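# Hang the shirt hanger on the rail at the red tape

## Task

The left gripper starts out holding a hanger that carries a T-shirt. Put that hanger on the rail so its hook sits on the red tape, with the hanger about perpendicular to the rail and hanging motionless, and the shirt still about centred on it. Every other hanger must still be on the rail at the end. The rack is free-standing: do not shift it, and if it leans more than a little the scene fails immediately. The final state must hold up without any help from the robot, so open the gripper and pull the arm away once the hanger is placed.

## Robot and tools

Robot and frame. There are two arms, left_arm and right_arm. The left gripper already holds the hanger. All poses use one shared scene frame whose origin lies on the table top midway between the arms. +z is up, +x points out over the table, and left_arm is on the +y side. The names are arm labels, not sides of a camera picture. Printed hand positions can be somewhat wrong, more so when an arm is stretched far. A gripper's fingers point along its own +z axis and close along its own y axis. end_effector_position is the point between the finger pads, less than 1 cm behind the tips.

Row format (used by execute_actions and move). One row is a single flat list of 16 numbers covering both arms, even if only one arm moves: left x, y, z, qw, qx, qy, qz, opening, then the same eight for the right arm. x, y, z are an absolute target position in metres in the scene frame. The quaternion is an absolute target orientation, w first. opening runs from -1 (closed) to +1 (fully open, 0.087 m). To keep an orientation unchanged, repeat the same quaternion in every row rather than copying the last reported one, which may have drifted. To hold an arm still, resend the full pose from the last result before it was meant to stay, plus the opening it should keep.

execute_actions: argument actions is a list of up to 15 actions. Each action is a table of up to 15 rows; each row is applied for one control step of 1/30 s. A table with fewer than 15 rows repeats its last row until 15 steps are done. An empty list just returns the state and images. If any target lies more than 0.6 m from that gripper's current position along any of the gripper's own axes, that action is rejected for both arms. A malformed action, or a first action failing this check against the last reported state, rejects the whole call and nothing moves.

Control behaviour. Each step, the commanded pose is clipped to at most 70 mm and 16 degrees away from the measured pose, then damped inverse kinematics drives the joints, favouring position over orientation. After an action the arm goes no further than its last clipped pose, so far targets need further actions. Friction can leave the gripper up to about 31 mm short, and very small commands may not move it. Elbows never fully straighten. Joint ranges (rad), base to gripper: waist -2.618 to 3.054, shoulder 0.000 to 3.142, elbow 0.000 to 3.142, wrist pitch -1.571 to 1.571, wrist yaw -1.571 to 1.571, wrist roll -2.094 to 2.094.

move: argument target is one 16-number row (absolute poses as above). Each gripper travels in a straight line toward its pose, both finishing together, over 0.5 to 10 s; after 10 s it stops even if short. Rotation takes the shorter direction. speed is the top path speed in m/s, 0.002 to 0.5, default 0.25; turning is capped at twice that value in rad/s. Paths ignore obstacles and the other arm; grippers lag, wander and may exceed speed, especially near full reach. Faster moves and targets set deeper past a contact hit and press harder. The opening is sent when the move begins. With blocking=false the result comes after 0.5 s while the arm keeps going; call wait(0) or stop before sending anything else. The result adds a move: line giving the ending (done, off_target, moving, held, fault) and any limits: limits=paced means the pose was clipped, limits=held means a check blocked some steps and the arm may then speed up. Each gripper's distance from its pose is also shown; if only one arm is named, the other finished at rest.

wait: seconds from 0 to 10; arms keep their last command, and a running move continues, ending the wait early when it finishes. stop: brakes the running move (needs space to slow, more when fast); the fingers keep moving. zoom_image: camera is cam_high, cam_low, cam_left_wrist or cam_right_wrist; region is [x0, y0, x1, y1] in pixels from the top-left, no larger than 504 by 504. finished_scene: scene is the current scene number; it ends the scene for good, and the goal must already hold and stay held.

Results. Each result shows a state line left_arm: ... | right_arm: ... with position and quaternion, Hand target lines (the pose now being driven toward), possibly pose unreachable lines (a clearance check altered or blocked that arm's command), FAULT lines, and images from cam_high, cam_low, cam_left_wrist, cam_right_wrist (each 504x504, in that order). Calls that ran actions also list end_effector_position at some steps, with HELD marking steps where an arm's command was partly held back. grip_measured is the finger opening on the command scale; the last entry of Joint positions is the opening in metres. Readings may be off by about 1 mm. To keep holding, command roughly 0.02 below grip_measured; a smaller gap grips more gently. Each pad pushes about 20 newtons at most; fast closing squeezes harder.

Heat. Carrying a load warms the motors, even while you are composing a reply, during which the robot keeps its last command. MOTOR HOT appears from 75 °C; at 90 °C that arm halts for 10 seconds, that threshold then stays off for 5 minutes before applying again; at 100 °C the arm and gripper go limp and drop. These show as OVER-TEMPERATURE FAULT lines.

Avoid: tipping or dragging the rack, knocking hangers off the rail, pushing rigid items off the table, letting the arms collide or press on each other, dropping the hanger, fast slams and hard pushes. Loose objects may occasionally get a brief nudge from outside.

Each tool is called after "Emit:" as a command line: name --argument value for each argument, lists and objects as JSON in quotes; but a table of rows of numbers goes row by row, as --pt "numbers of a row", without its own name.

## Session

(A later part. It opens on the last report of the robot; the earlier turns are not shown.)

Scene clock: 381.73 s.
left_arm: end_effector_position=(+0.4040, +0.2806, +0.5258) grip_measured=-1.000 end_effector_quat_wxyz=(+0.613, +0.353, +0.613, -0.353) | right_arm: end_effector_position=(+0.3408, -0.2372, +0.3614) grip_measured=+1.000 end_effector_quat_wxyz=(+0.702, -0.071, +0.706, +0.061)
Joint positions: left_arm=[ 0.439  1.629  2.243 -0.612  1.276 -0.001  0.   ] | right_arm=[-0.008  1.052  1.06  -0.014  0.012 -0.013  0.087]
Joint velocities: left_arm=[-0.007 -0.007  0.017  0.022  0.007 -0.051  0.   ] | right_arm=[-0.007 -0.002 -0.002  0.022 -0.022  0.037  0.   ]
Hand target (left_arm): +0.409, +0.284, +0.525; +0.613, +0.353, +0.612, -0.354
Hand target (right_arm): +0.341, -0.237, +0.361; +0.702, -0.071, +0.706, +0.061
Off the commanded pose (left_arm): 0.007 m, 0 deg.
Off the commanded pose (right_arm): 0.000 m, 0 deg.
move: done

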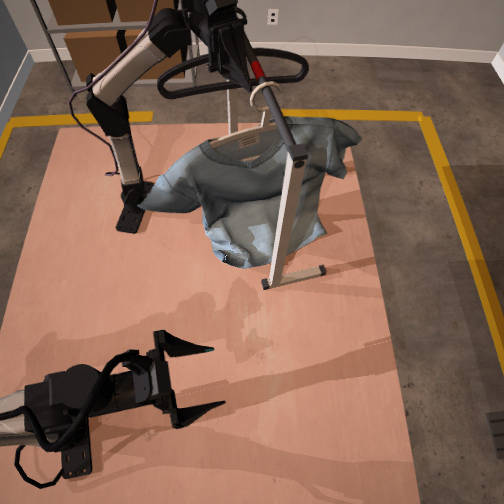

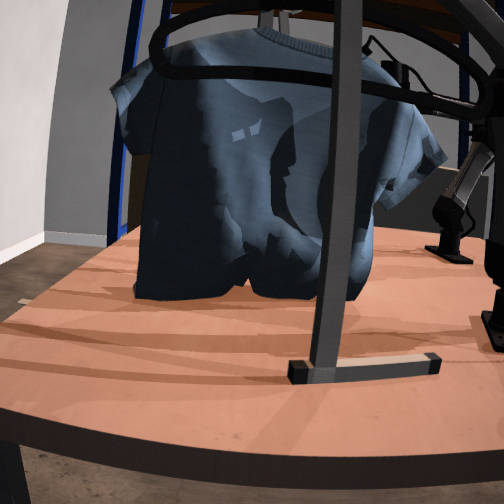

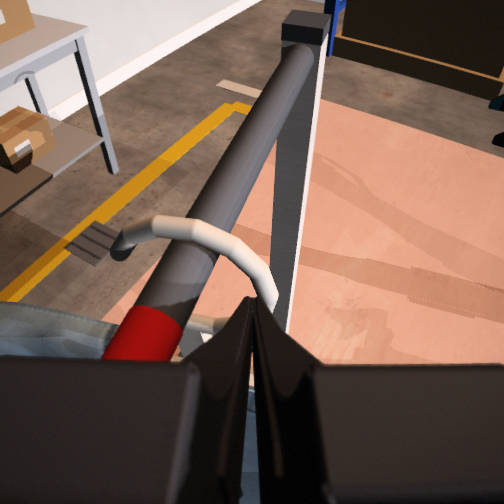

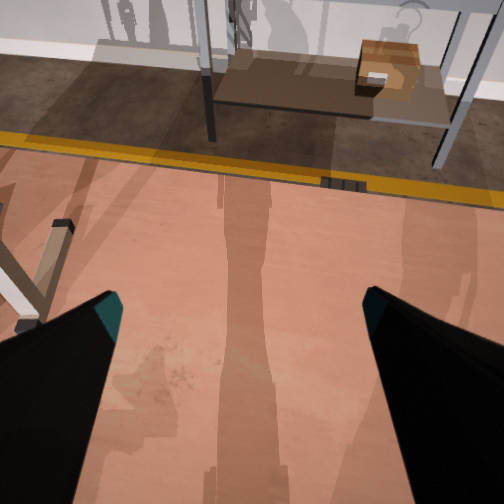

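Emit:
move --target '[0.33,0.27,0.525,0.612,0.354,0.612,-0.354,-1,0.3408,-0.2372,0.3614,0.702,-0.071,0.706,0.061,1]' --speed 0.1

Emit:
move --target '[0.33,0.13,0.525,0.612,0.354,0.612,-0.354,-1,0.3408,-0.2372,0.3614,0.702,-0.071,0.706,0.061,1]' --speed 0.1

Emit:
move --target '[0.42,0.13,0.525,0.612,0.354,0.612,-0.354,-1,0.3408,-0.2372,0.3614,0.702,-0.071,0.706,0.061,1]' --speed 0.08

Emit:
zoom_image --camera "cam_high" --region '[200,30,340,150]'

Scene clock: 388.13 s.
left_arm: end_effector_position=(+0.3344, +0.2674, +0.5292) grip_measured=-1.000 end_effector_quat_wxyz=(+0.619, +0.361, +0.605, -0.347) | right_arm: end_effector_position=(+0.3408, -0.2372, +0.3614) grip_measured=+1.000 end_effector_quat_wxyz=(+0.702, -0.071, +0.706, +0.061)
Joint positions: left_arm=[ 0.456  1.38   2.024 -0.618  1.298  0.002  0.   ] | right_arm=[-0.008  1.052  1.06  -0.014  0.012 -0.013  0.087]
Joint velocities: left_arm=[ 0.002 -0.007 -0.051 -0.037  0.007  0.037  0.   ] | right_arm=[-0.012 -0.002 -0.002  0.066 -0.037 -0.022  0.   ]
Hand target (left_arm): +0.331, +0.269, +0.524; +0.612, +0.354, +0.612, -0.354
Hand target (right_arm): +0.341, -0.237, +0.361; +0.702, -0.071, +0.706, +0.061
Off the commanded pose (left_arm): 0.007 m, 2 deg.
Off the commanded pose (right_arm): 0.000 m, 0 deg.
move: done

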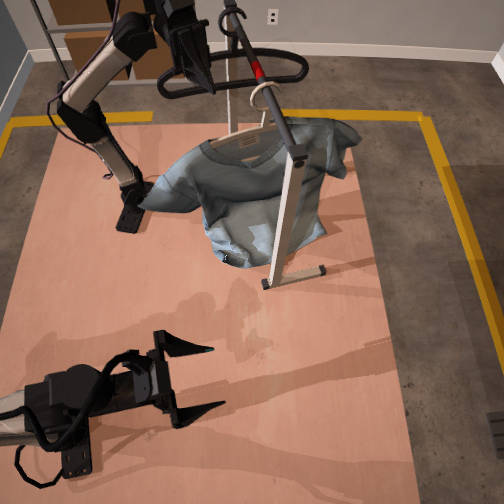

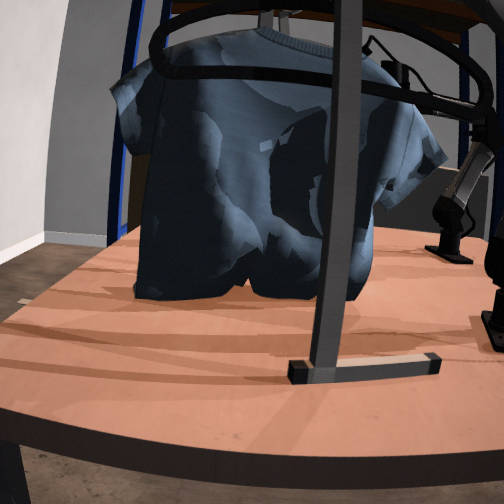

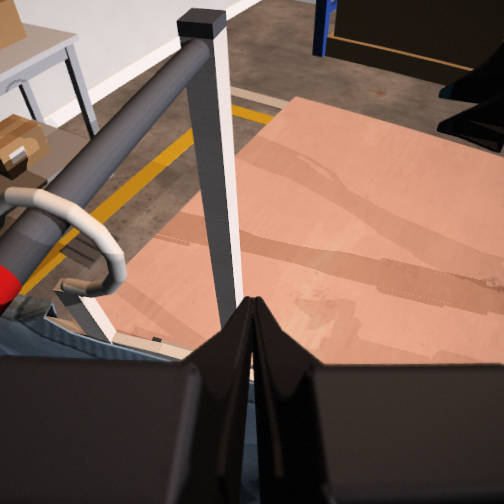

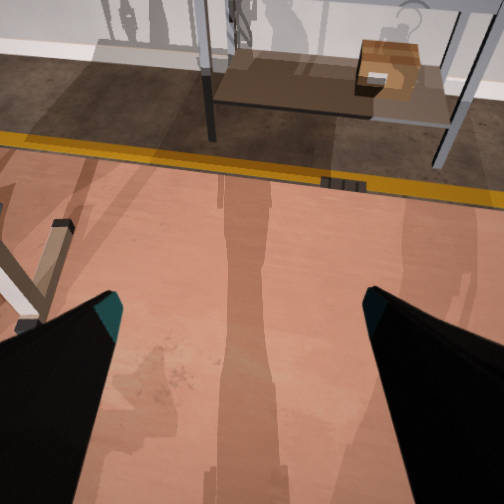

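Scene clock: 390.03 s.
left_arm: end_effector_position=(+0.3241, +0.1372, +0.5303) grip_measured=-1.000 end_effector_quat_wxyz=(+0.620, +0.357, +0.604, -0.352) | right_arm: end_effector_position=(+0.3408, -0.2372, +0.3614) grip_measured=+1.000 end_effector_quat_wxyz=(+0.702, -0.071, +0.706, +0.061)
Joint positions: left_arm=[-0.192  1.38   2.024 -0.623  0.653  0.005  0.   ] | right_arm=[-0.008  1.052  1.06  -0.014  0.012 -0.013  0.087]
Joint velocities: left_arm=[ 0.002  0.007 -0.002  0.066 -0.051 -0.007  0.   ] | right_arm=[ 0.002  0.017  0.002 -0.037  0.051 -0.051  0.   ]
Hand target (left_arm): +0.332, +0.132, +0.524; +0.612, +0.356, +0.612, -0.353
Hand target (right_arm): +0.341, -0.237, +0.361; +0.702, -0.071, +0.706, +0.061
Off the commanded pose (left_arm): 0.011 m, 1 deg.
Off the commanded pose (right_arm): 0.000 m, 0 deg.
move: off_target (left_arm)

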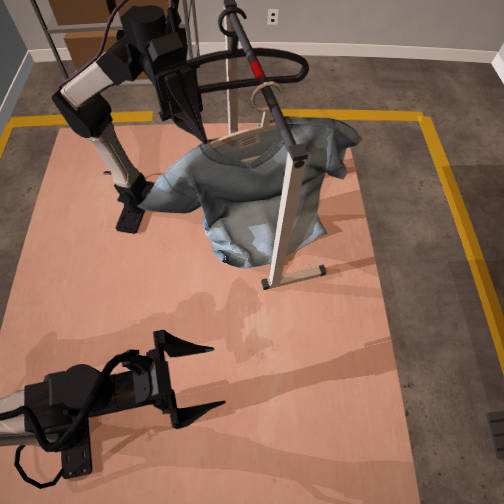

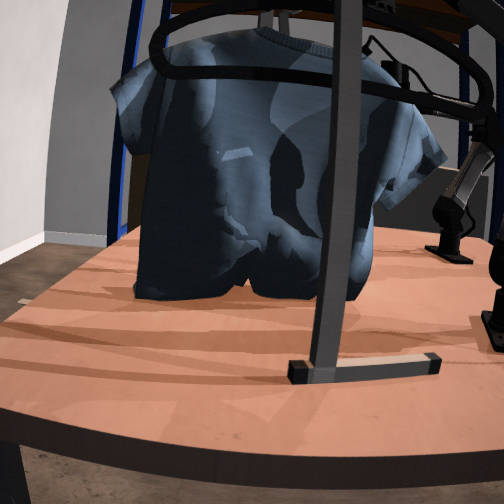

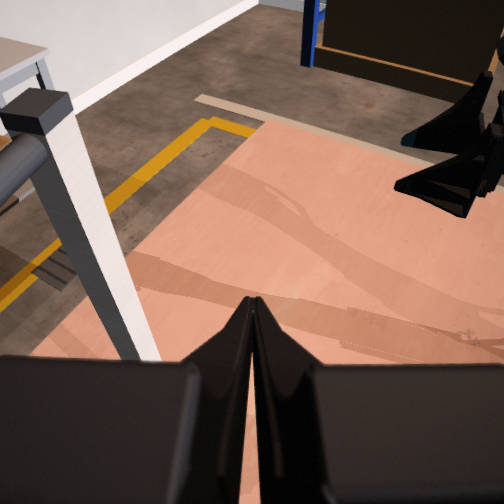

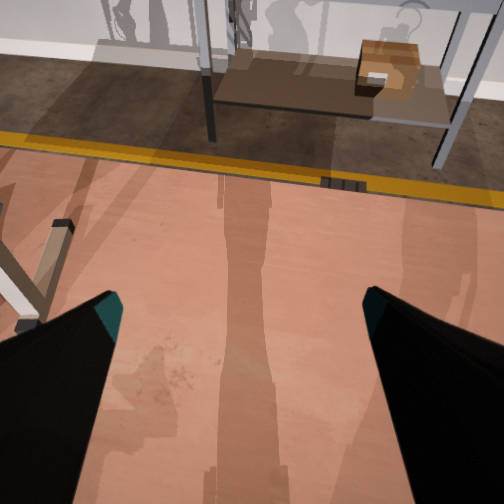

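Scene clock: 391.80 s.
left_arm: end_effector_position=(+0.4144, +0.1299, +0.5331) grip_measured=-1.000 end_effector_quat_wxyz=(+0.623, +0.356, +0.602, -0.351) | right_arm: end_effector_position=(+0.3408, -0.2372, +0.3614) grip_measured=+1.000 end_effector_quat_wxyz=(+0.702, -0.071, +0.706, +0.061)
Joint positions: left_arm=[-0.097  1.704  2.34  -0.606  0.744  0.002  0.   ] | right_arm=[-0.008  1.052  1.06  -0.014  0.012 -0.013  0.087]
Joint velocities: left_arm=[ 0.002 -0.012  0.002  0.037 -0.007 -0.081  0.   ] | right_arm=[-0.002 -0.012 -0.012 -0.022  0.022 -0.051  0.   ]
Hand target (left_arm): +0.420, +0.131, +0.526; +0.613, +0.353, +0.612, -0.354
Hand target (right_arm): +0.341, -0.237, +0.361; +0.702, -0.071, +0.706, +0.061
Off the commanded pose (left_arm): 0.010 m, 2 deg.
Off the commanded pose (right_arm): 0.000 m, 0 deg.
move: done

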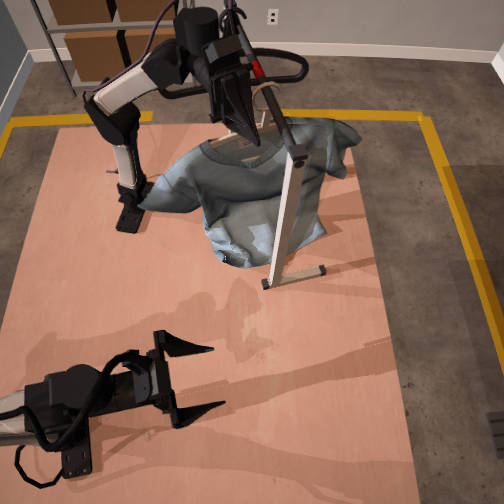

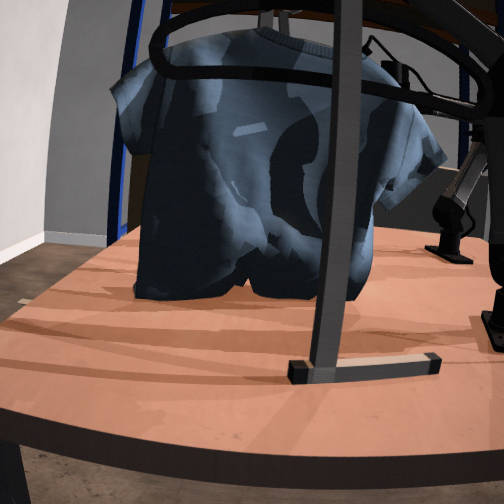

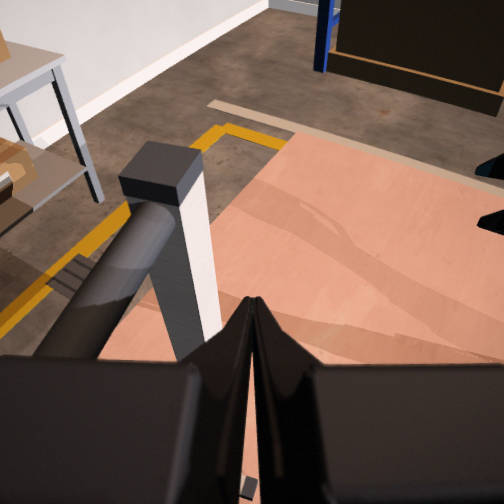

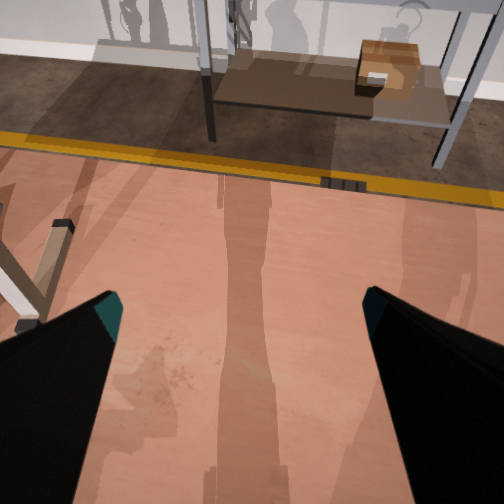

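Region (200, 30, 340, 150) of cam_high's 504x504 image, scaled by 3.600, with more detail than that image has; it fills the top 432 rows of this view, and the rest is white.

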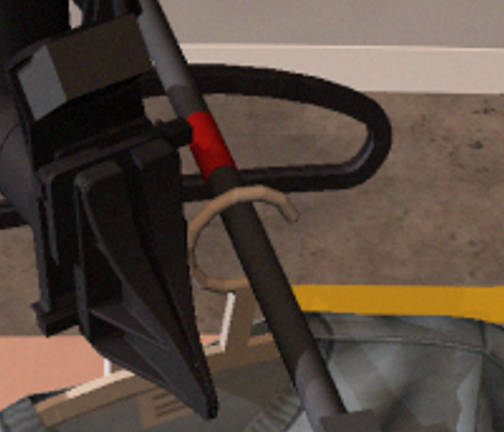

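Emit:
move --target '[0.33,0.15,0.52,0.707,0,0.707,0,-1,0.3408,-0.2372,0.3614,0.702,-0.071,0.706,0.061,1]' --speed 0.1

Emit:
move --target '[0.45,0.15,0.52,0.707,0,0.707,0,-1,0.3408,-0.2372,0.3614,0.702,-0.071,0.706,0.061,1]' --speed 0.06

Emit:
zoom_image --camera "cam_high" --region '[200,30,340,150]'

Scene clock: 403.17 s.
left_arm: end_effector_position=(+0.3324, +0.1551, +0.5182) grip_measured=-1.000 end_effector_quat_wxyz=(+0.708, +0.003, +0.706, +0.000) | right_arm: end_effector_position=(+0.3408, -0.2372, +0.3614) grip_measured=+1.000 end_effector_quat_wxyz=(+0.702, -0.071, +0.706, +0.061)
Joint positions: left_arm=[-0.893  1.464  2.036 -0.566 -1.096  0.009  0.   ] | right_arm=[-0.008  1.052  1.06  -0.014  0.012 -0.013  0.087]
Joint velocities: left_arm=[ 0.012 -0.007 -0.007  0.022  0.007  0.007  0.   ] | right_arm=[-0.007 -0.007 -0.007  0.022  0.037 -0.051  0.   ]
Hand target (left_arm): +0.333, +0.149, +0.519; +0.709, +0.001, +0.705, +0.001
Hand target (right_arm): +0.341, -0.237, +0.361; +0.702, -0.071, +0.706, +0.061
Off the commanded pose (left_arm): 0.006 m, 0 deg.
Off the commanded pose (right_arm): 0.000 m, 0 deg.
move: done

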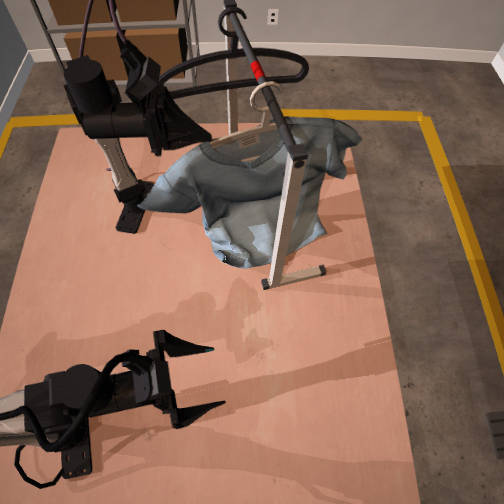

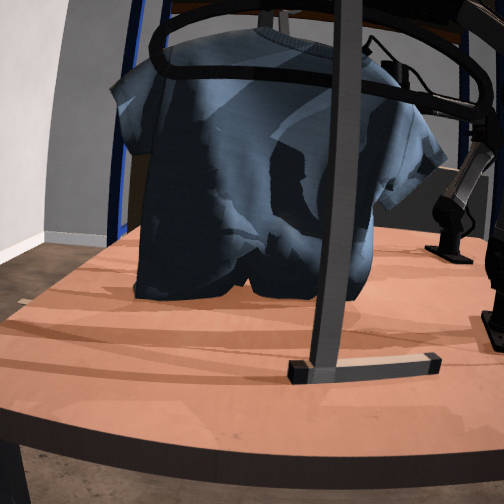

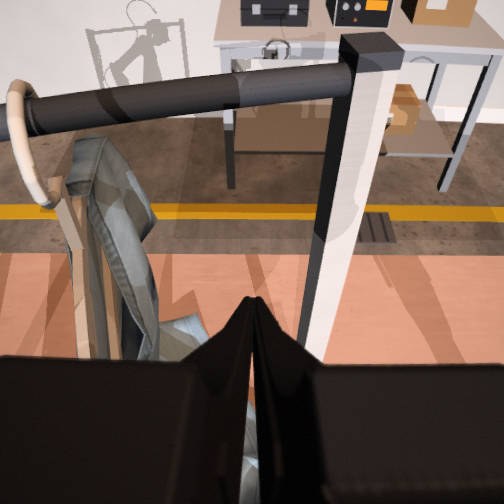

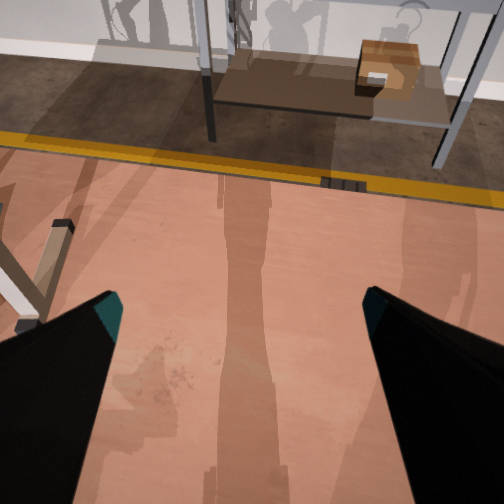

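Scene clock: 405.50 s.
left_arm: end_effector_position=(+0.4430, +0.1537, +0.5288) grip_measured=-1.000 end_effector_quat_wxyz=(+0.715, -0.007, +0.699, -0.005) | right_arm: end_effector_position=(+0.3408, -0.2372, +0.3614) grip_measured=+1.000 end_effector_quat_wxyz=(+0.702, -0.071, +0.706, +0.061)
Joint positions: left_arm=[-0.571  1.755  2.377 -0.591 -0.78   0.004  0.   ] | right_arm=[-0.008  1.052  1.06  -0.014  0.012 -0.013  0.087]
Joint velocities: left_arm=[-0.002  0.002  0.032 -0.022  0.022  0.037  0.   ] | right_arm=[-0.012 -0.002  0.002  0.007  0.037 -0.037  0.   ]
Hand target (left_arm): +0.449, +0.151, +0.520; +0.707, -0.001, +0.707, -0.001
Hand target (right_arm): +0.341, -0.237, +0.361; +0.702, -0.071, +0.706, +0.061
Off the commanded pose (left_arm): 0.012 m, 2 deg.
Off the commanded pose (right_arm): 0.000 m, 0 deg.
move: off_target (left_arm)

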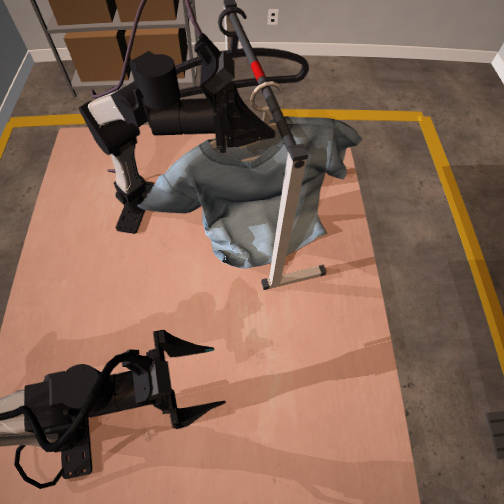

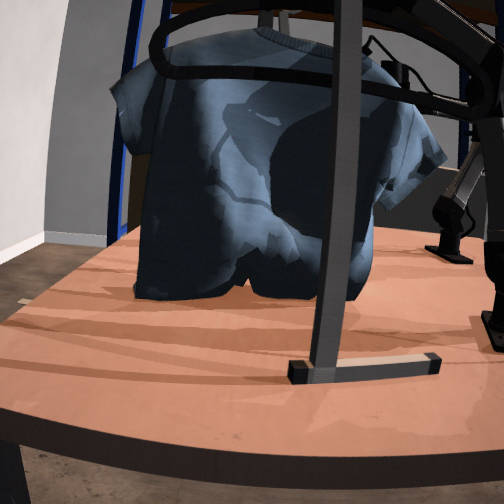

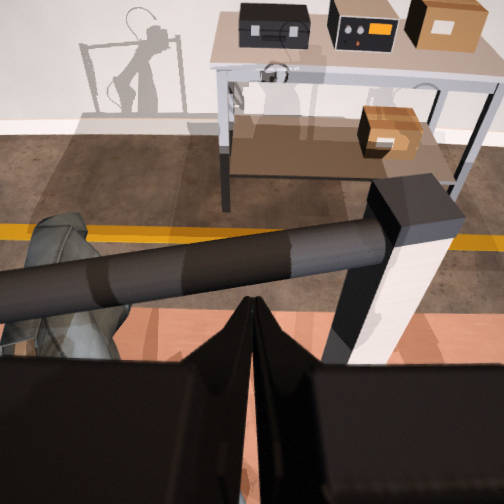

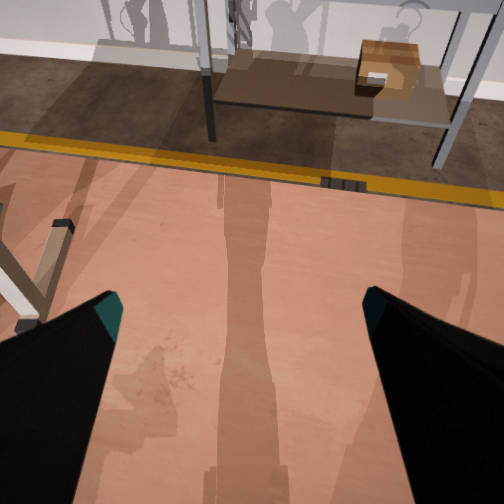

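Region (200, 30, 340, 150) of cam_high's 504x504 image, scaled by 3.600, with more detail than that image has; it fills the top 432 rows of this view, and the rest is white.

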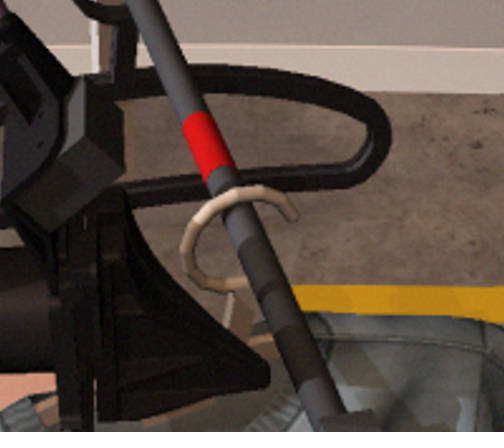

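The fingertip is now on the −y side of the stem. I'll push toward +y.

Emit:
move --target '[0.445,0.215,0.525,0.707,0,0.707,0,-1,0.3408,-0.2372,0.3614,0.702,-0.071,0.706,0.061,1]' --speed 0.03

Emit:
zoom_image --camera "cam_high" --region '[200,30,340,150]'

Scene clock: 410.67 s.
left_arm: end_effector_position=(+0.4425, +0.1947, +0.5286) grip_measured=-1.000 end_effector_quat_wxyz=(+0.711, +0.015, +0.703, -0.026) | right_arm: end_effector_position=(+0.3408, -0.2372, +0.3614) grip_measured=+1.000 end_effector_quat_wxyz=(+0.702, -0.071, +0.706, +0.061)
Joint positions: left_arm=[-0.435  1.62   2.232 -0.597 -0.584 -0.008  0.   ] | right_arm=[-0.008  1.052  1.06  -0.014  0.012 -0.013  0.087]
Joint velocities: left_arm=[-0.007 -0.012  0.022 -0.066 -0.051  0.051  0.   ] | right_arm=[-0.002 -0.017 -0.002 -0.007 -0.022 -0.037  0.   ]
Hand target (left_arm): +0.444, +0.214, +0.525; +0.707, -0.000, +0.708, -0.001
Hand target (right_arm): +0.341, -0.237, +0.361; +0.702, -0.071, +0.706, +0.061
Off the commanded pose (left_arm): 0.021 m, 3 deg.
Off the commanded pose (right_arm): 0.000 m, 0 deg.
move: off_target (left_arm)

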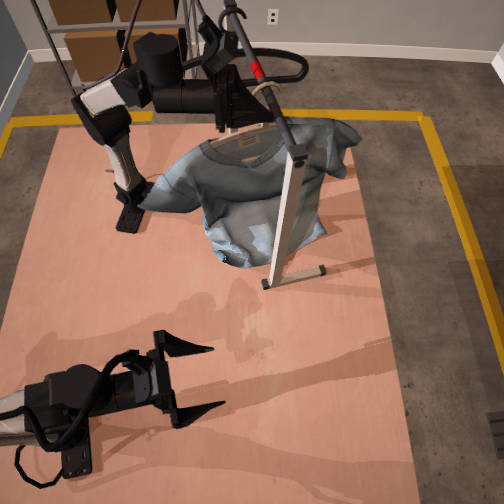

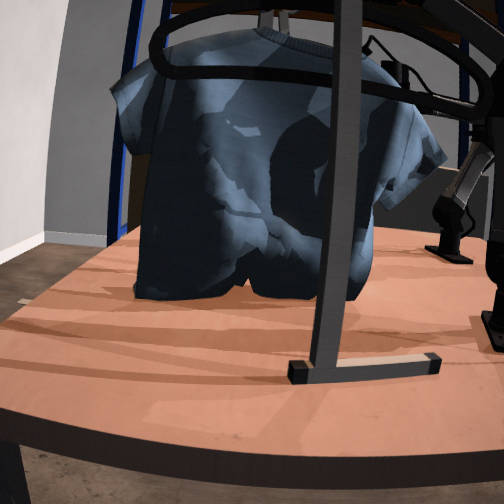

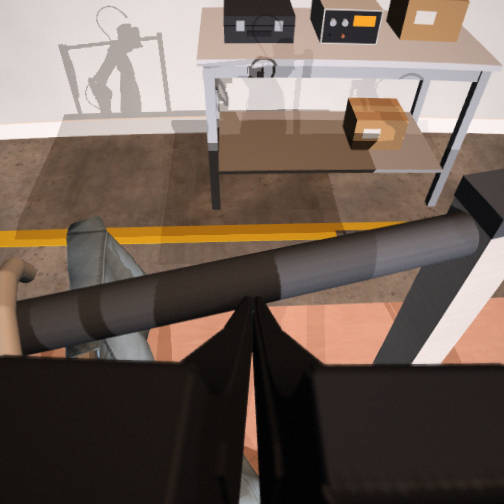

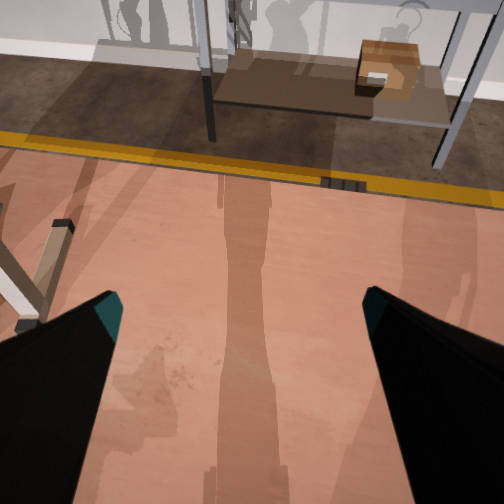

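Region (200, 30, 340, 150) of cam_high's 504x504 image, scaled by 3.600, with more detail than that image has; it fills the top 432 rows of this view, and the rest is white.

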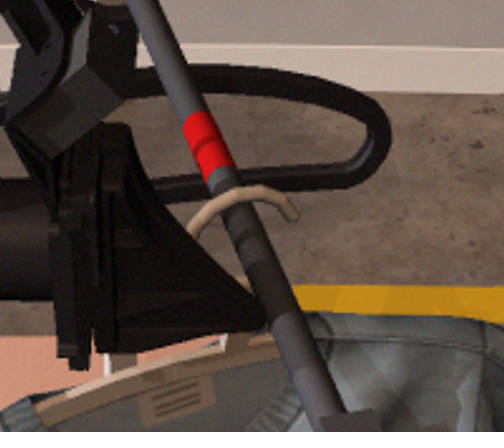

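It's only just touching the stem, so I'll keep pushing.

Emit:
move --target '[0.44,0.26,0.525,0.707,0,0.707,0,-1,0.3408,-0.2372,0.3614,0.702,-0.071,0.706,0.061,1]' --speed 0.03

Emit:
zoom_image --camera "cam_high" --region '[200,30,340,150]'

Scene clock: 416.37 s.
left_arm: end_effector_position=(+0.4355, +0.2351, +0.5330) grip_measured=-1.000 end_effector_quat_wxyz=(+0.714, +0.021, +0.699, -0.039) | right_arm: end_effector_position=(+0.3408, -0.2372, +0.3614) grip_measured=+1.000 end_effector_quat_wxyz=(+0.702, -0.071, +0.706, +0.061)
Joint positions: left_arm=[-0.301  1.514  2.139 -0.602 -0.422 -0.015  0.   ] | right_arm=[-0.008  1.052  1.06  -0.014  0.012 -0.013  0.087]
Joint velocities: left_arm=[-0.012  0.007 -0.017 -0.081  0.022  0.081  0.   ] | right_arm=[-0.012 -0.012  0.002  0.007 -0.095 -0.022  0.   ]
Hand target (left_arm): +0.438, +0.259, +0.525; +0.707, -0.000, +0.708, -0.001
Hand target (right_arm): +0.341, -0.237, +0.361; +0.702, -0.071, +0.706, +0.061
Off the commanded pose (left_arm): 0.026 m, 5 deg.
Off the commanded pose (right_arm): 0.000 m, 0 deg.
move: off_target (left_arm)

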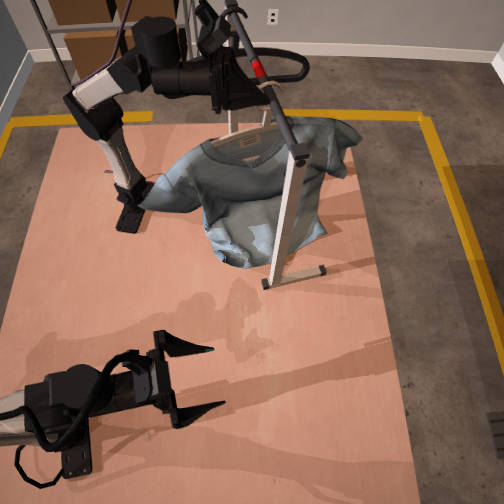

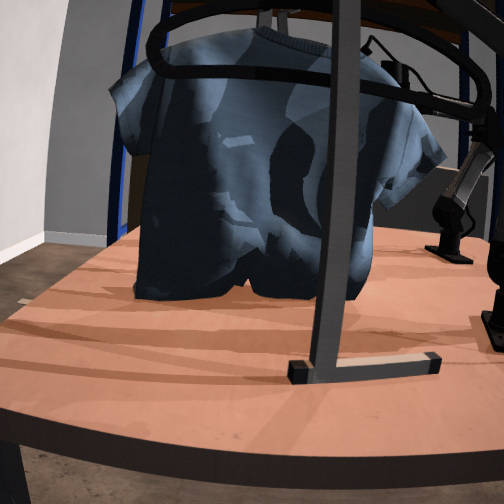

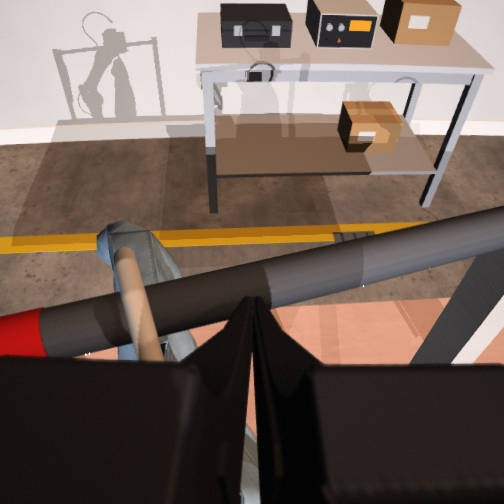

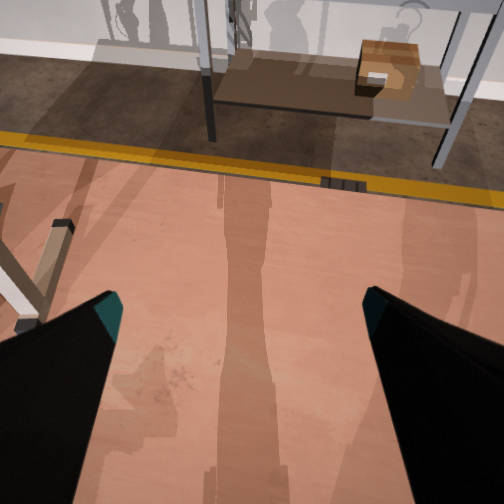

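Region (200, 30, 340, 150) of cam_high's 504x504 image, scaled by 3.600, with more detail than that image has; it fills the top 432 rows of this view, and the rest is white.

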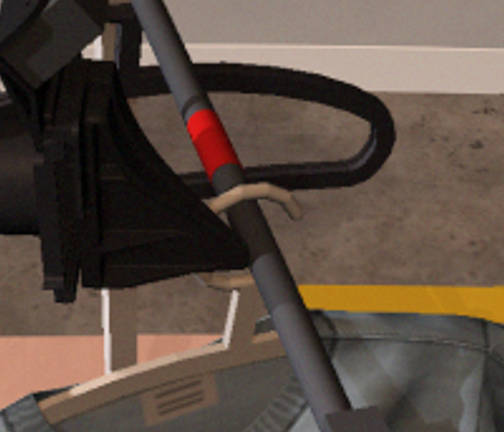

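Emit:
move --target '[0.37,0.27,0.50,0.707,0,0.707,0,1,0.3408,-0.2372,0.3614,0.702,-0.071,0.706,0.061,1]' --speed 0.06

Scene clock: 424.73 s.
left_arm: end_effector_position=(+0.3740, +0.2685, +0.4997) grip_measured=+0.992 end_effector_quat_wxyz=(+0.705, -0.000, +0.709, -0.002) | right_arm: end_effector_position=(+0.3408, -0.2372, +0.3614) grip_measured=+1.000 end_effector_quat_wxyz=(+0.702, -0.071, +0.706, +0.061)
Joint positions: left_arm=[-0.379  1.227  1.787 -0.567 -0.583 -0.007  0.087] | right_arm=[-0.008  1.052  1.06  -0.014  0.012 -0.013  0.087]
Joint velocities: left_arm=[ 0.002 -0.007 -0.037 -0.095 -0.007  0.037  0.001] | right_arm=[ 0.007  0.002 -0.012 -0.007 -0.037  0.037  0.   ]
Hand target (left_arm): +0.370, +0.269, +0.499; +0.707, +0.000, +0.707, +0.000
Hand target (right_arm): +0.341, -0.237, +0.361; +0.702, -0.071, +0.706, +0.061
Off the commanded pose (left_arm): 0.004 m, 0 deg.
Off the commanded pose (right_arm): 0.000 m, 0 deg.
move: done

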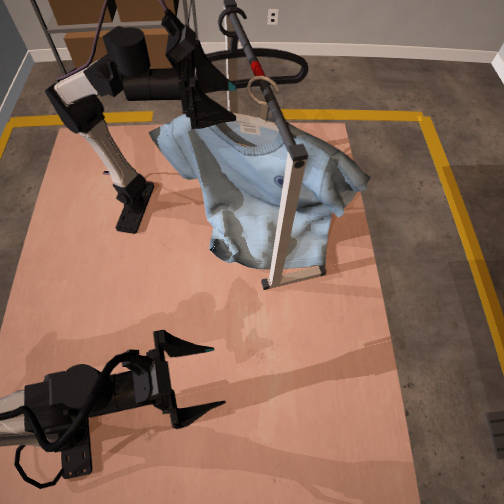

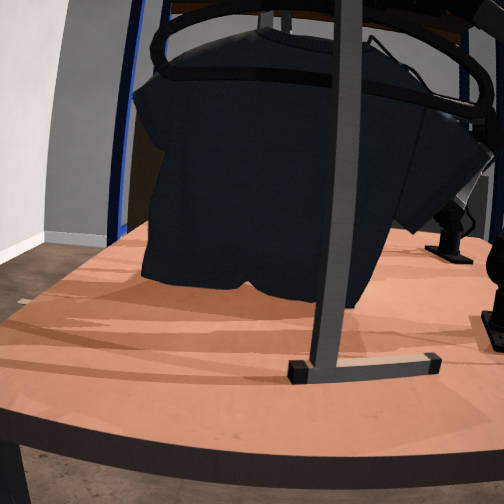

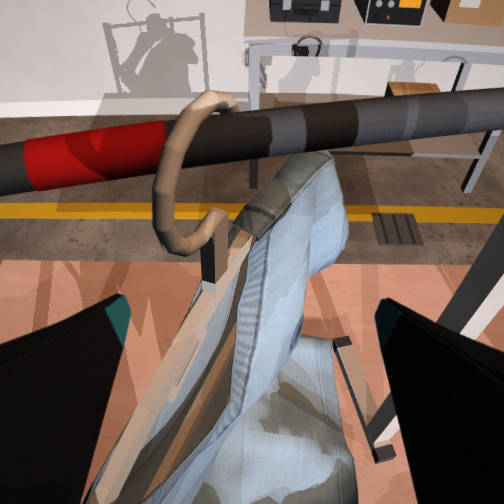

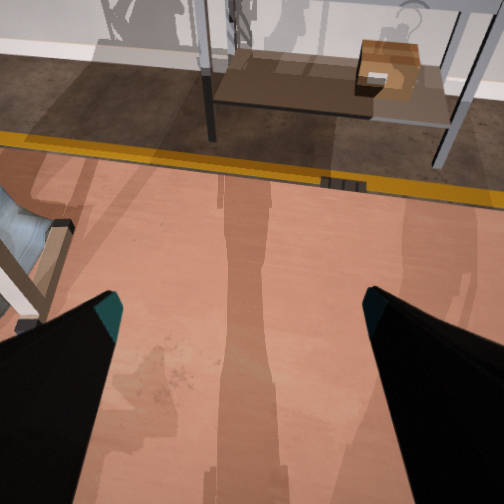

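Emit:
move --target '[0.41,0.275,0.49,0.707,0,0.707,0,1,0.3408,-0.2372,0.3614,0.702,-0.071,0.706,0.061,1]' --speed 0.04

Scene clock: 430.93 s.
left_arm: end_effector_position=(+0.3998, +0.2776, +0.5001) grip_measured=+0.992 end_effector_quat_wxyz=(+0.714, -0.006, +0.700, -0.005) | right_arm: end_effector_position=(+0.3408, -0.2372, +0.3614) grip_measured=+1.000 end_effector_quat_wxyz=(+0.702, -0.071, +0.706, +0.061)
Joint positions: left_arm=[-0.271  1.26   1.77  -0.489 -0.478 -0.006  0.087] | right_arm=[-0.008  1.052  1.06  -0.014  0.012 -0.013  0.087]
Joint velocities: left_arm=[ 0.002  0.002  0.027  0.037  0.081 -0.022  0.   ] | right_arm=[-0.007 -0.017 -0.007  0.037  0.007 -0.007  0.   ]
Hand target (left_arm): +0.409, +0.275, +0.490; +0.707, -0.000, +0.707, -0.000
Hand target (right_arm): +0.341, -0.237, +0.361; +0.702, -0.071, +0.706, +0.061
Off the commanded pose (left_arm): 0.015 m, 1 deg.
Off the commanded pose (right_arm): 0.000 m, 0 deg.
move: off_target (left_arm)

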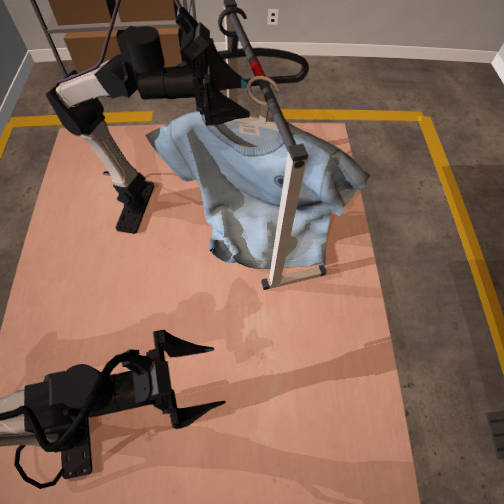

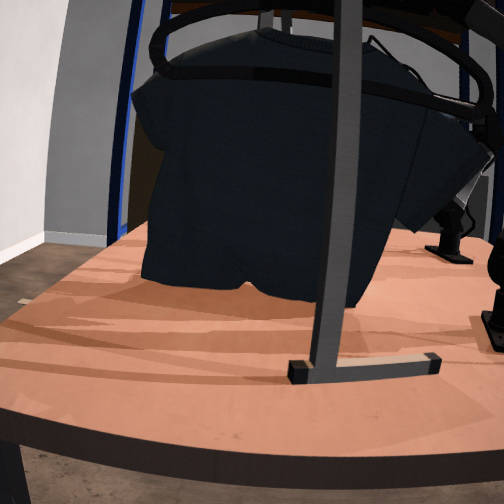

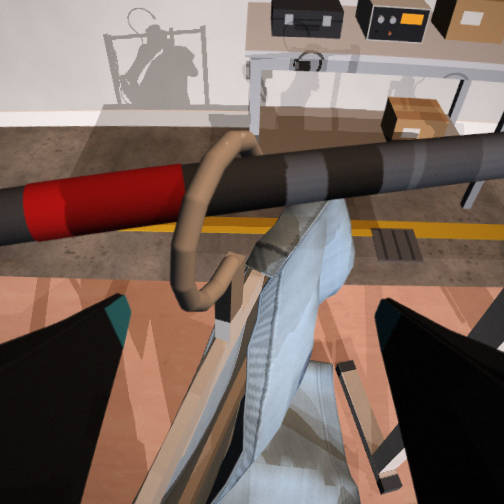

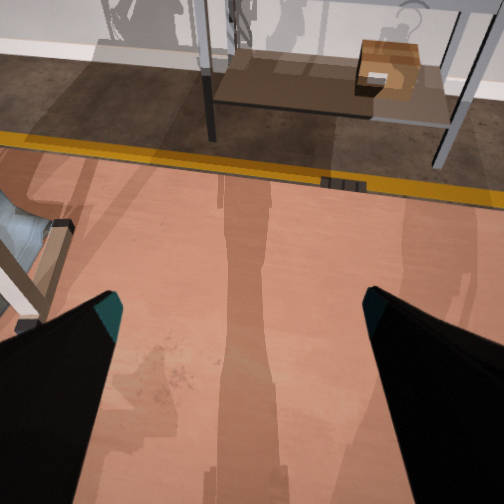

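Emit:
move --target '[0.41,0.278,0.49,0.707,0,0.707,0,-1,0.3408,-0.2372,0.3614,0.702,-0.071,0.706,0.061,1]' --speed 0.04

Emit:
move --target '[0.405,0.345,0.50,0.707,0,0.707,0,-1,0.3408,-0.2372,0.3614,0.702,-0.071,0.706,0.061,1]' --speed 0.03

Scene clock: 436.13 s.
left_arm: end_effector_position=(+0.4010, +0.2800, +0.5006) grip_measured=-1.000 end_effector_quat_wxyz=(+0.714, -0.006, +0.700, -0.005) | right_arm: end_effector_position=(+0.3408, -0.2372, +0.3614) grip_measured=+1.000 end_effector_quat_wxyz=(+0.702, -0.071, +0.706, +0.061)
Joint positions: left_arm=[-0.258  1.26   1.77  -0.487 -0.467 -0.006  0.   ] | right_arm=[-0.008  1.052  1.06  -0.014  0.012 -0.013  0.087]
Joint velocities: left_arm=[-0.002 -0.012 -0.022 -0.022  0.007 -0.081  0.   ] | right_arm=[0.002 0.007 0.012 0.022 0.007 0.022 0.   ]
Hand target (left_arm): +0.410, +0.278, +0.490; +0.707, -0.000, +0.707, -0.000
Hand target (right_arm): +0.341, -0.237, +0.361; +0.702, -0.071, +0.706, +0.061
Off the commanded pose (left_arm): 0.014 m, 2 deg.
Off the commanded pose (right_arm): 0.000 m, 0 deg.
move: off_target (left_arm)

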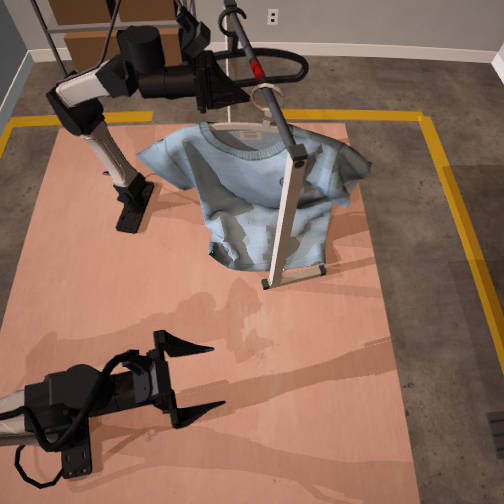

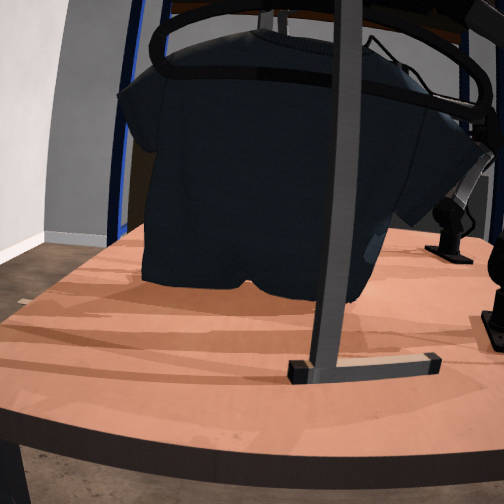

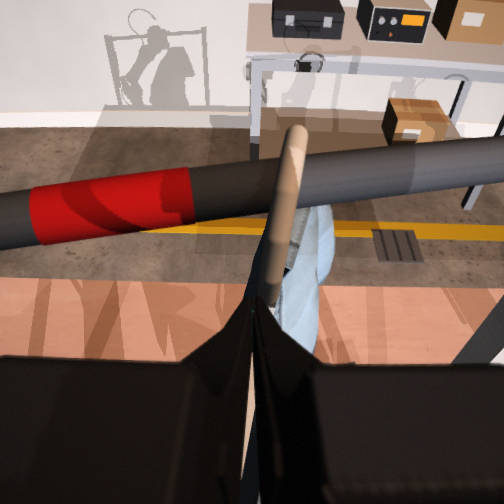

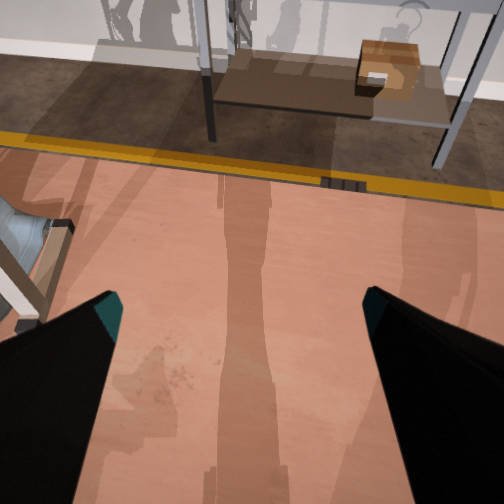

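Scene clock: 438.53 s.
left_arm: end_effector_position=(+0.4127, +0.3417, +0.4959) grip_measured=-1.000 end_effector_quat_wxyz=(+0.706, -0.004, +0.708, +0.001) | right_arm: end_effector_position=(+0.3408, -0.2372, +0.3614) grip_measured=+1.000 end_effector_quat_wxyz=(+0.702, -0.071, +0.706, +0.061)
Joint positions: left_arm=[ 0.058  1.245  1.77  -0.528 -0.155 -0.006  0.   ] | right_arm=[-0.008  1.052  1.06  -0.014  0.012 -0.013  0.087]
Joint velocities: left_arm=[-0.002  0.007  0.007 -0.007  0.007  0.037  0.   ] | right_arm=[ 0.012 -0.002  0.007 -0.051  0.007 -0.037  0.   ]
Hand target (left_arm): +0.404, +0.344, +0.500; +0.707, -0.001, +0.707, -0.001
Hand target (right_arm): +0.341, -0.237, +0.361; +0.702, -0.071, +0.706, +0.061
Off the commanded pose (left_arm): 0.009 m, 1 deg.
Off the commanded pose (right_arm): 0.000 m, 0 deg.
move: done

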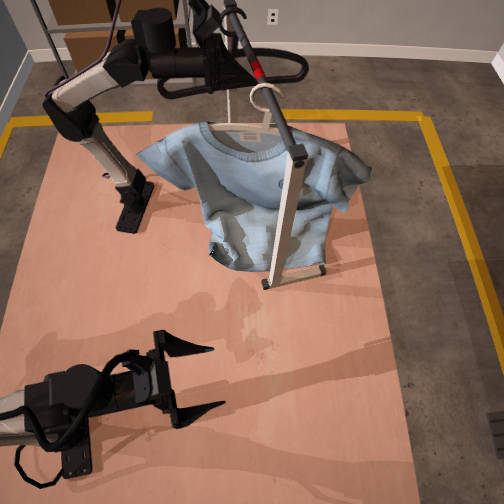

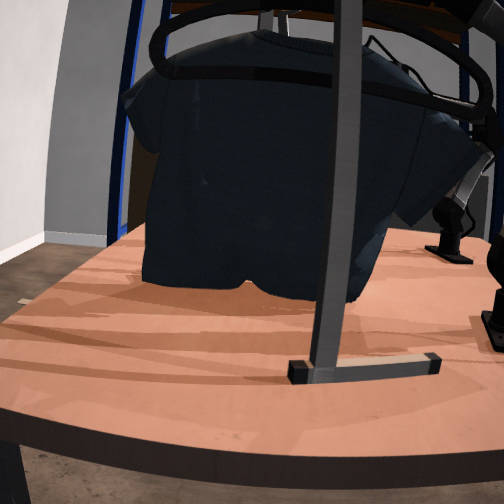

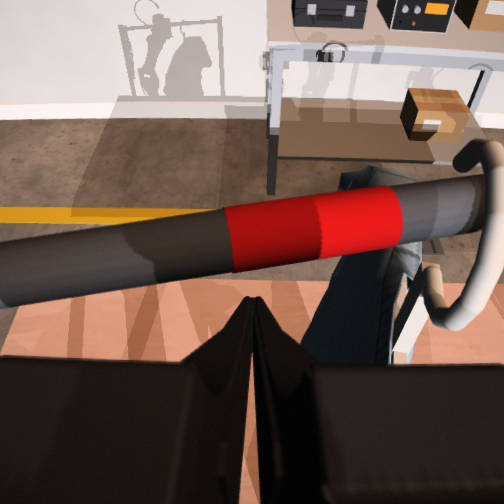

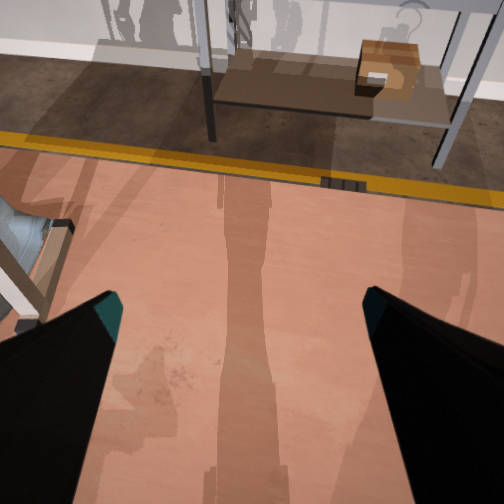

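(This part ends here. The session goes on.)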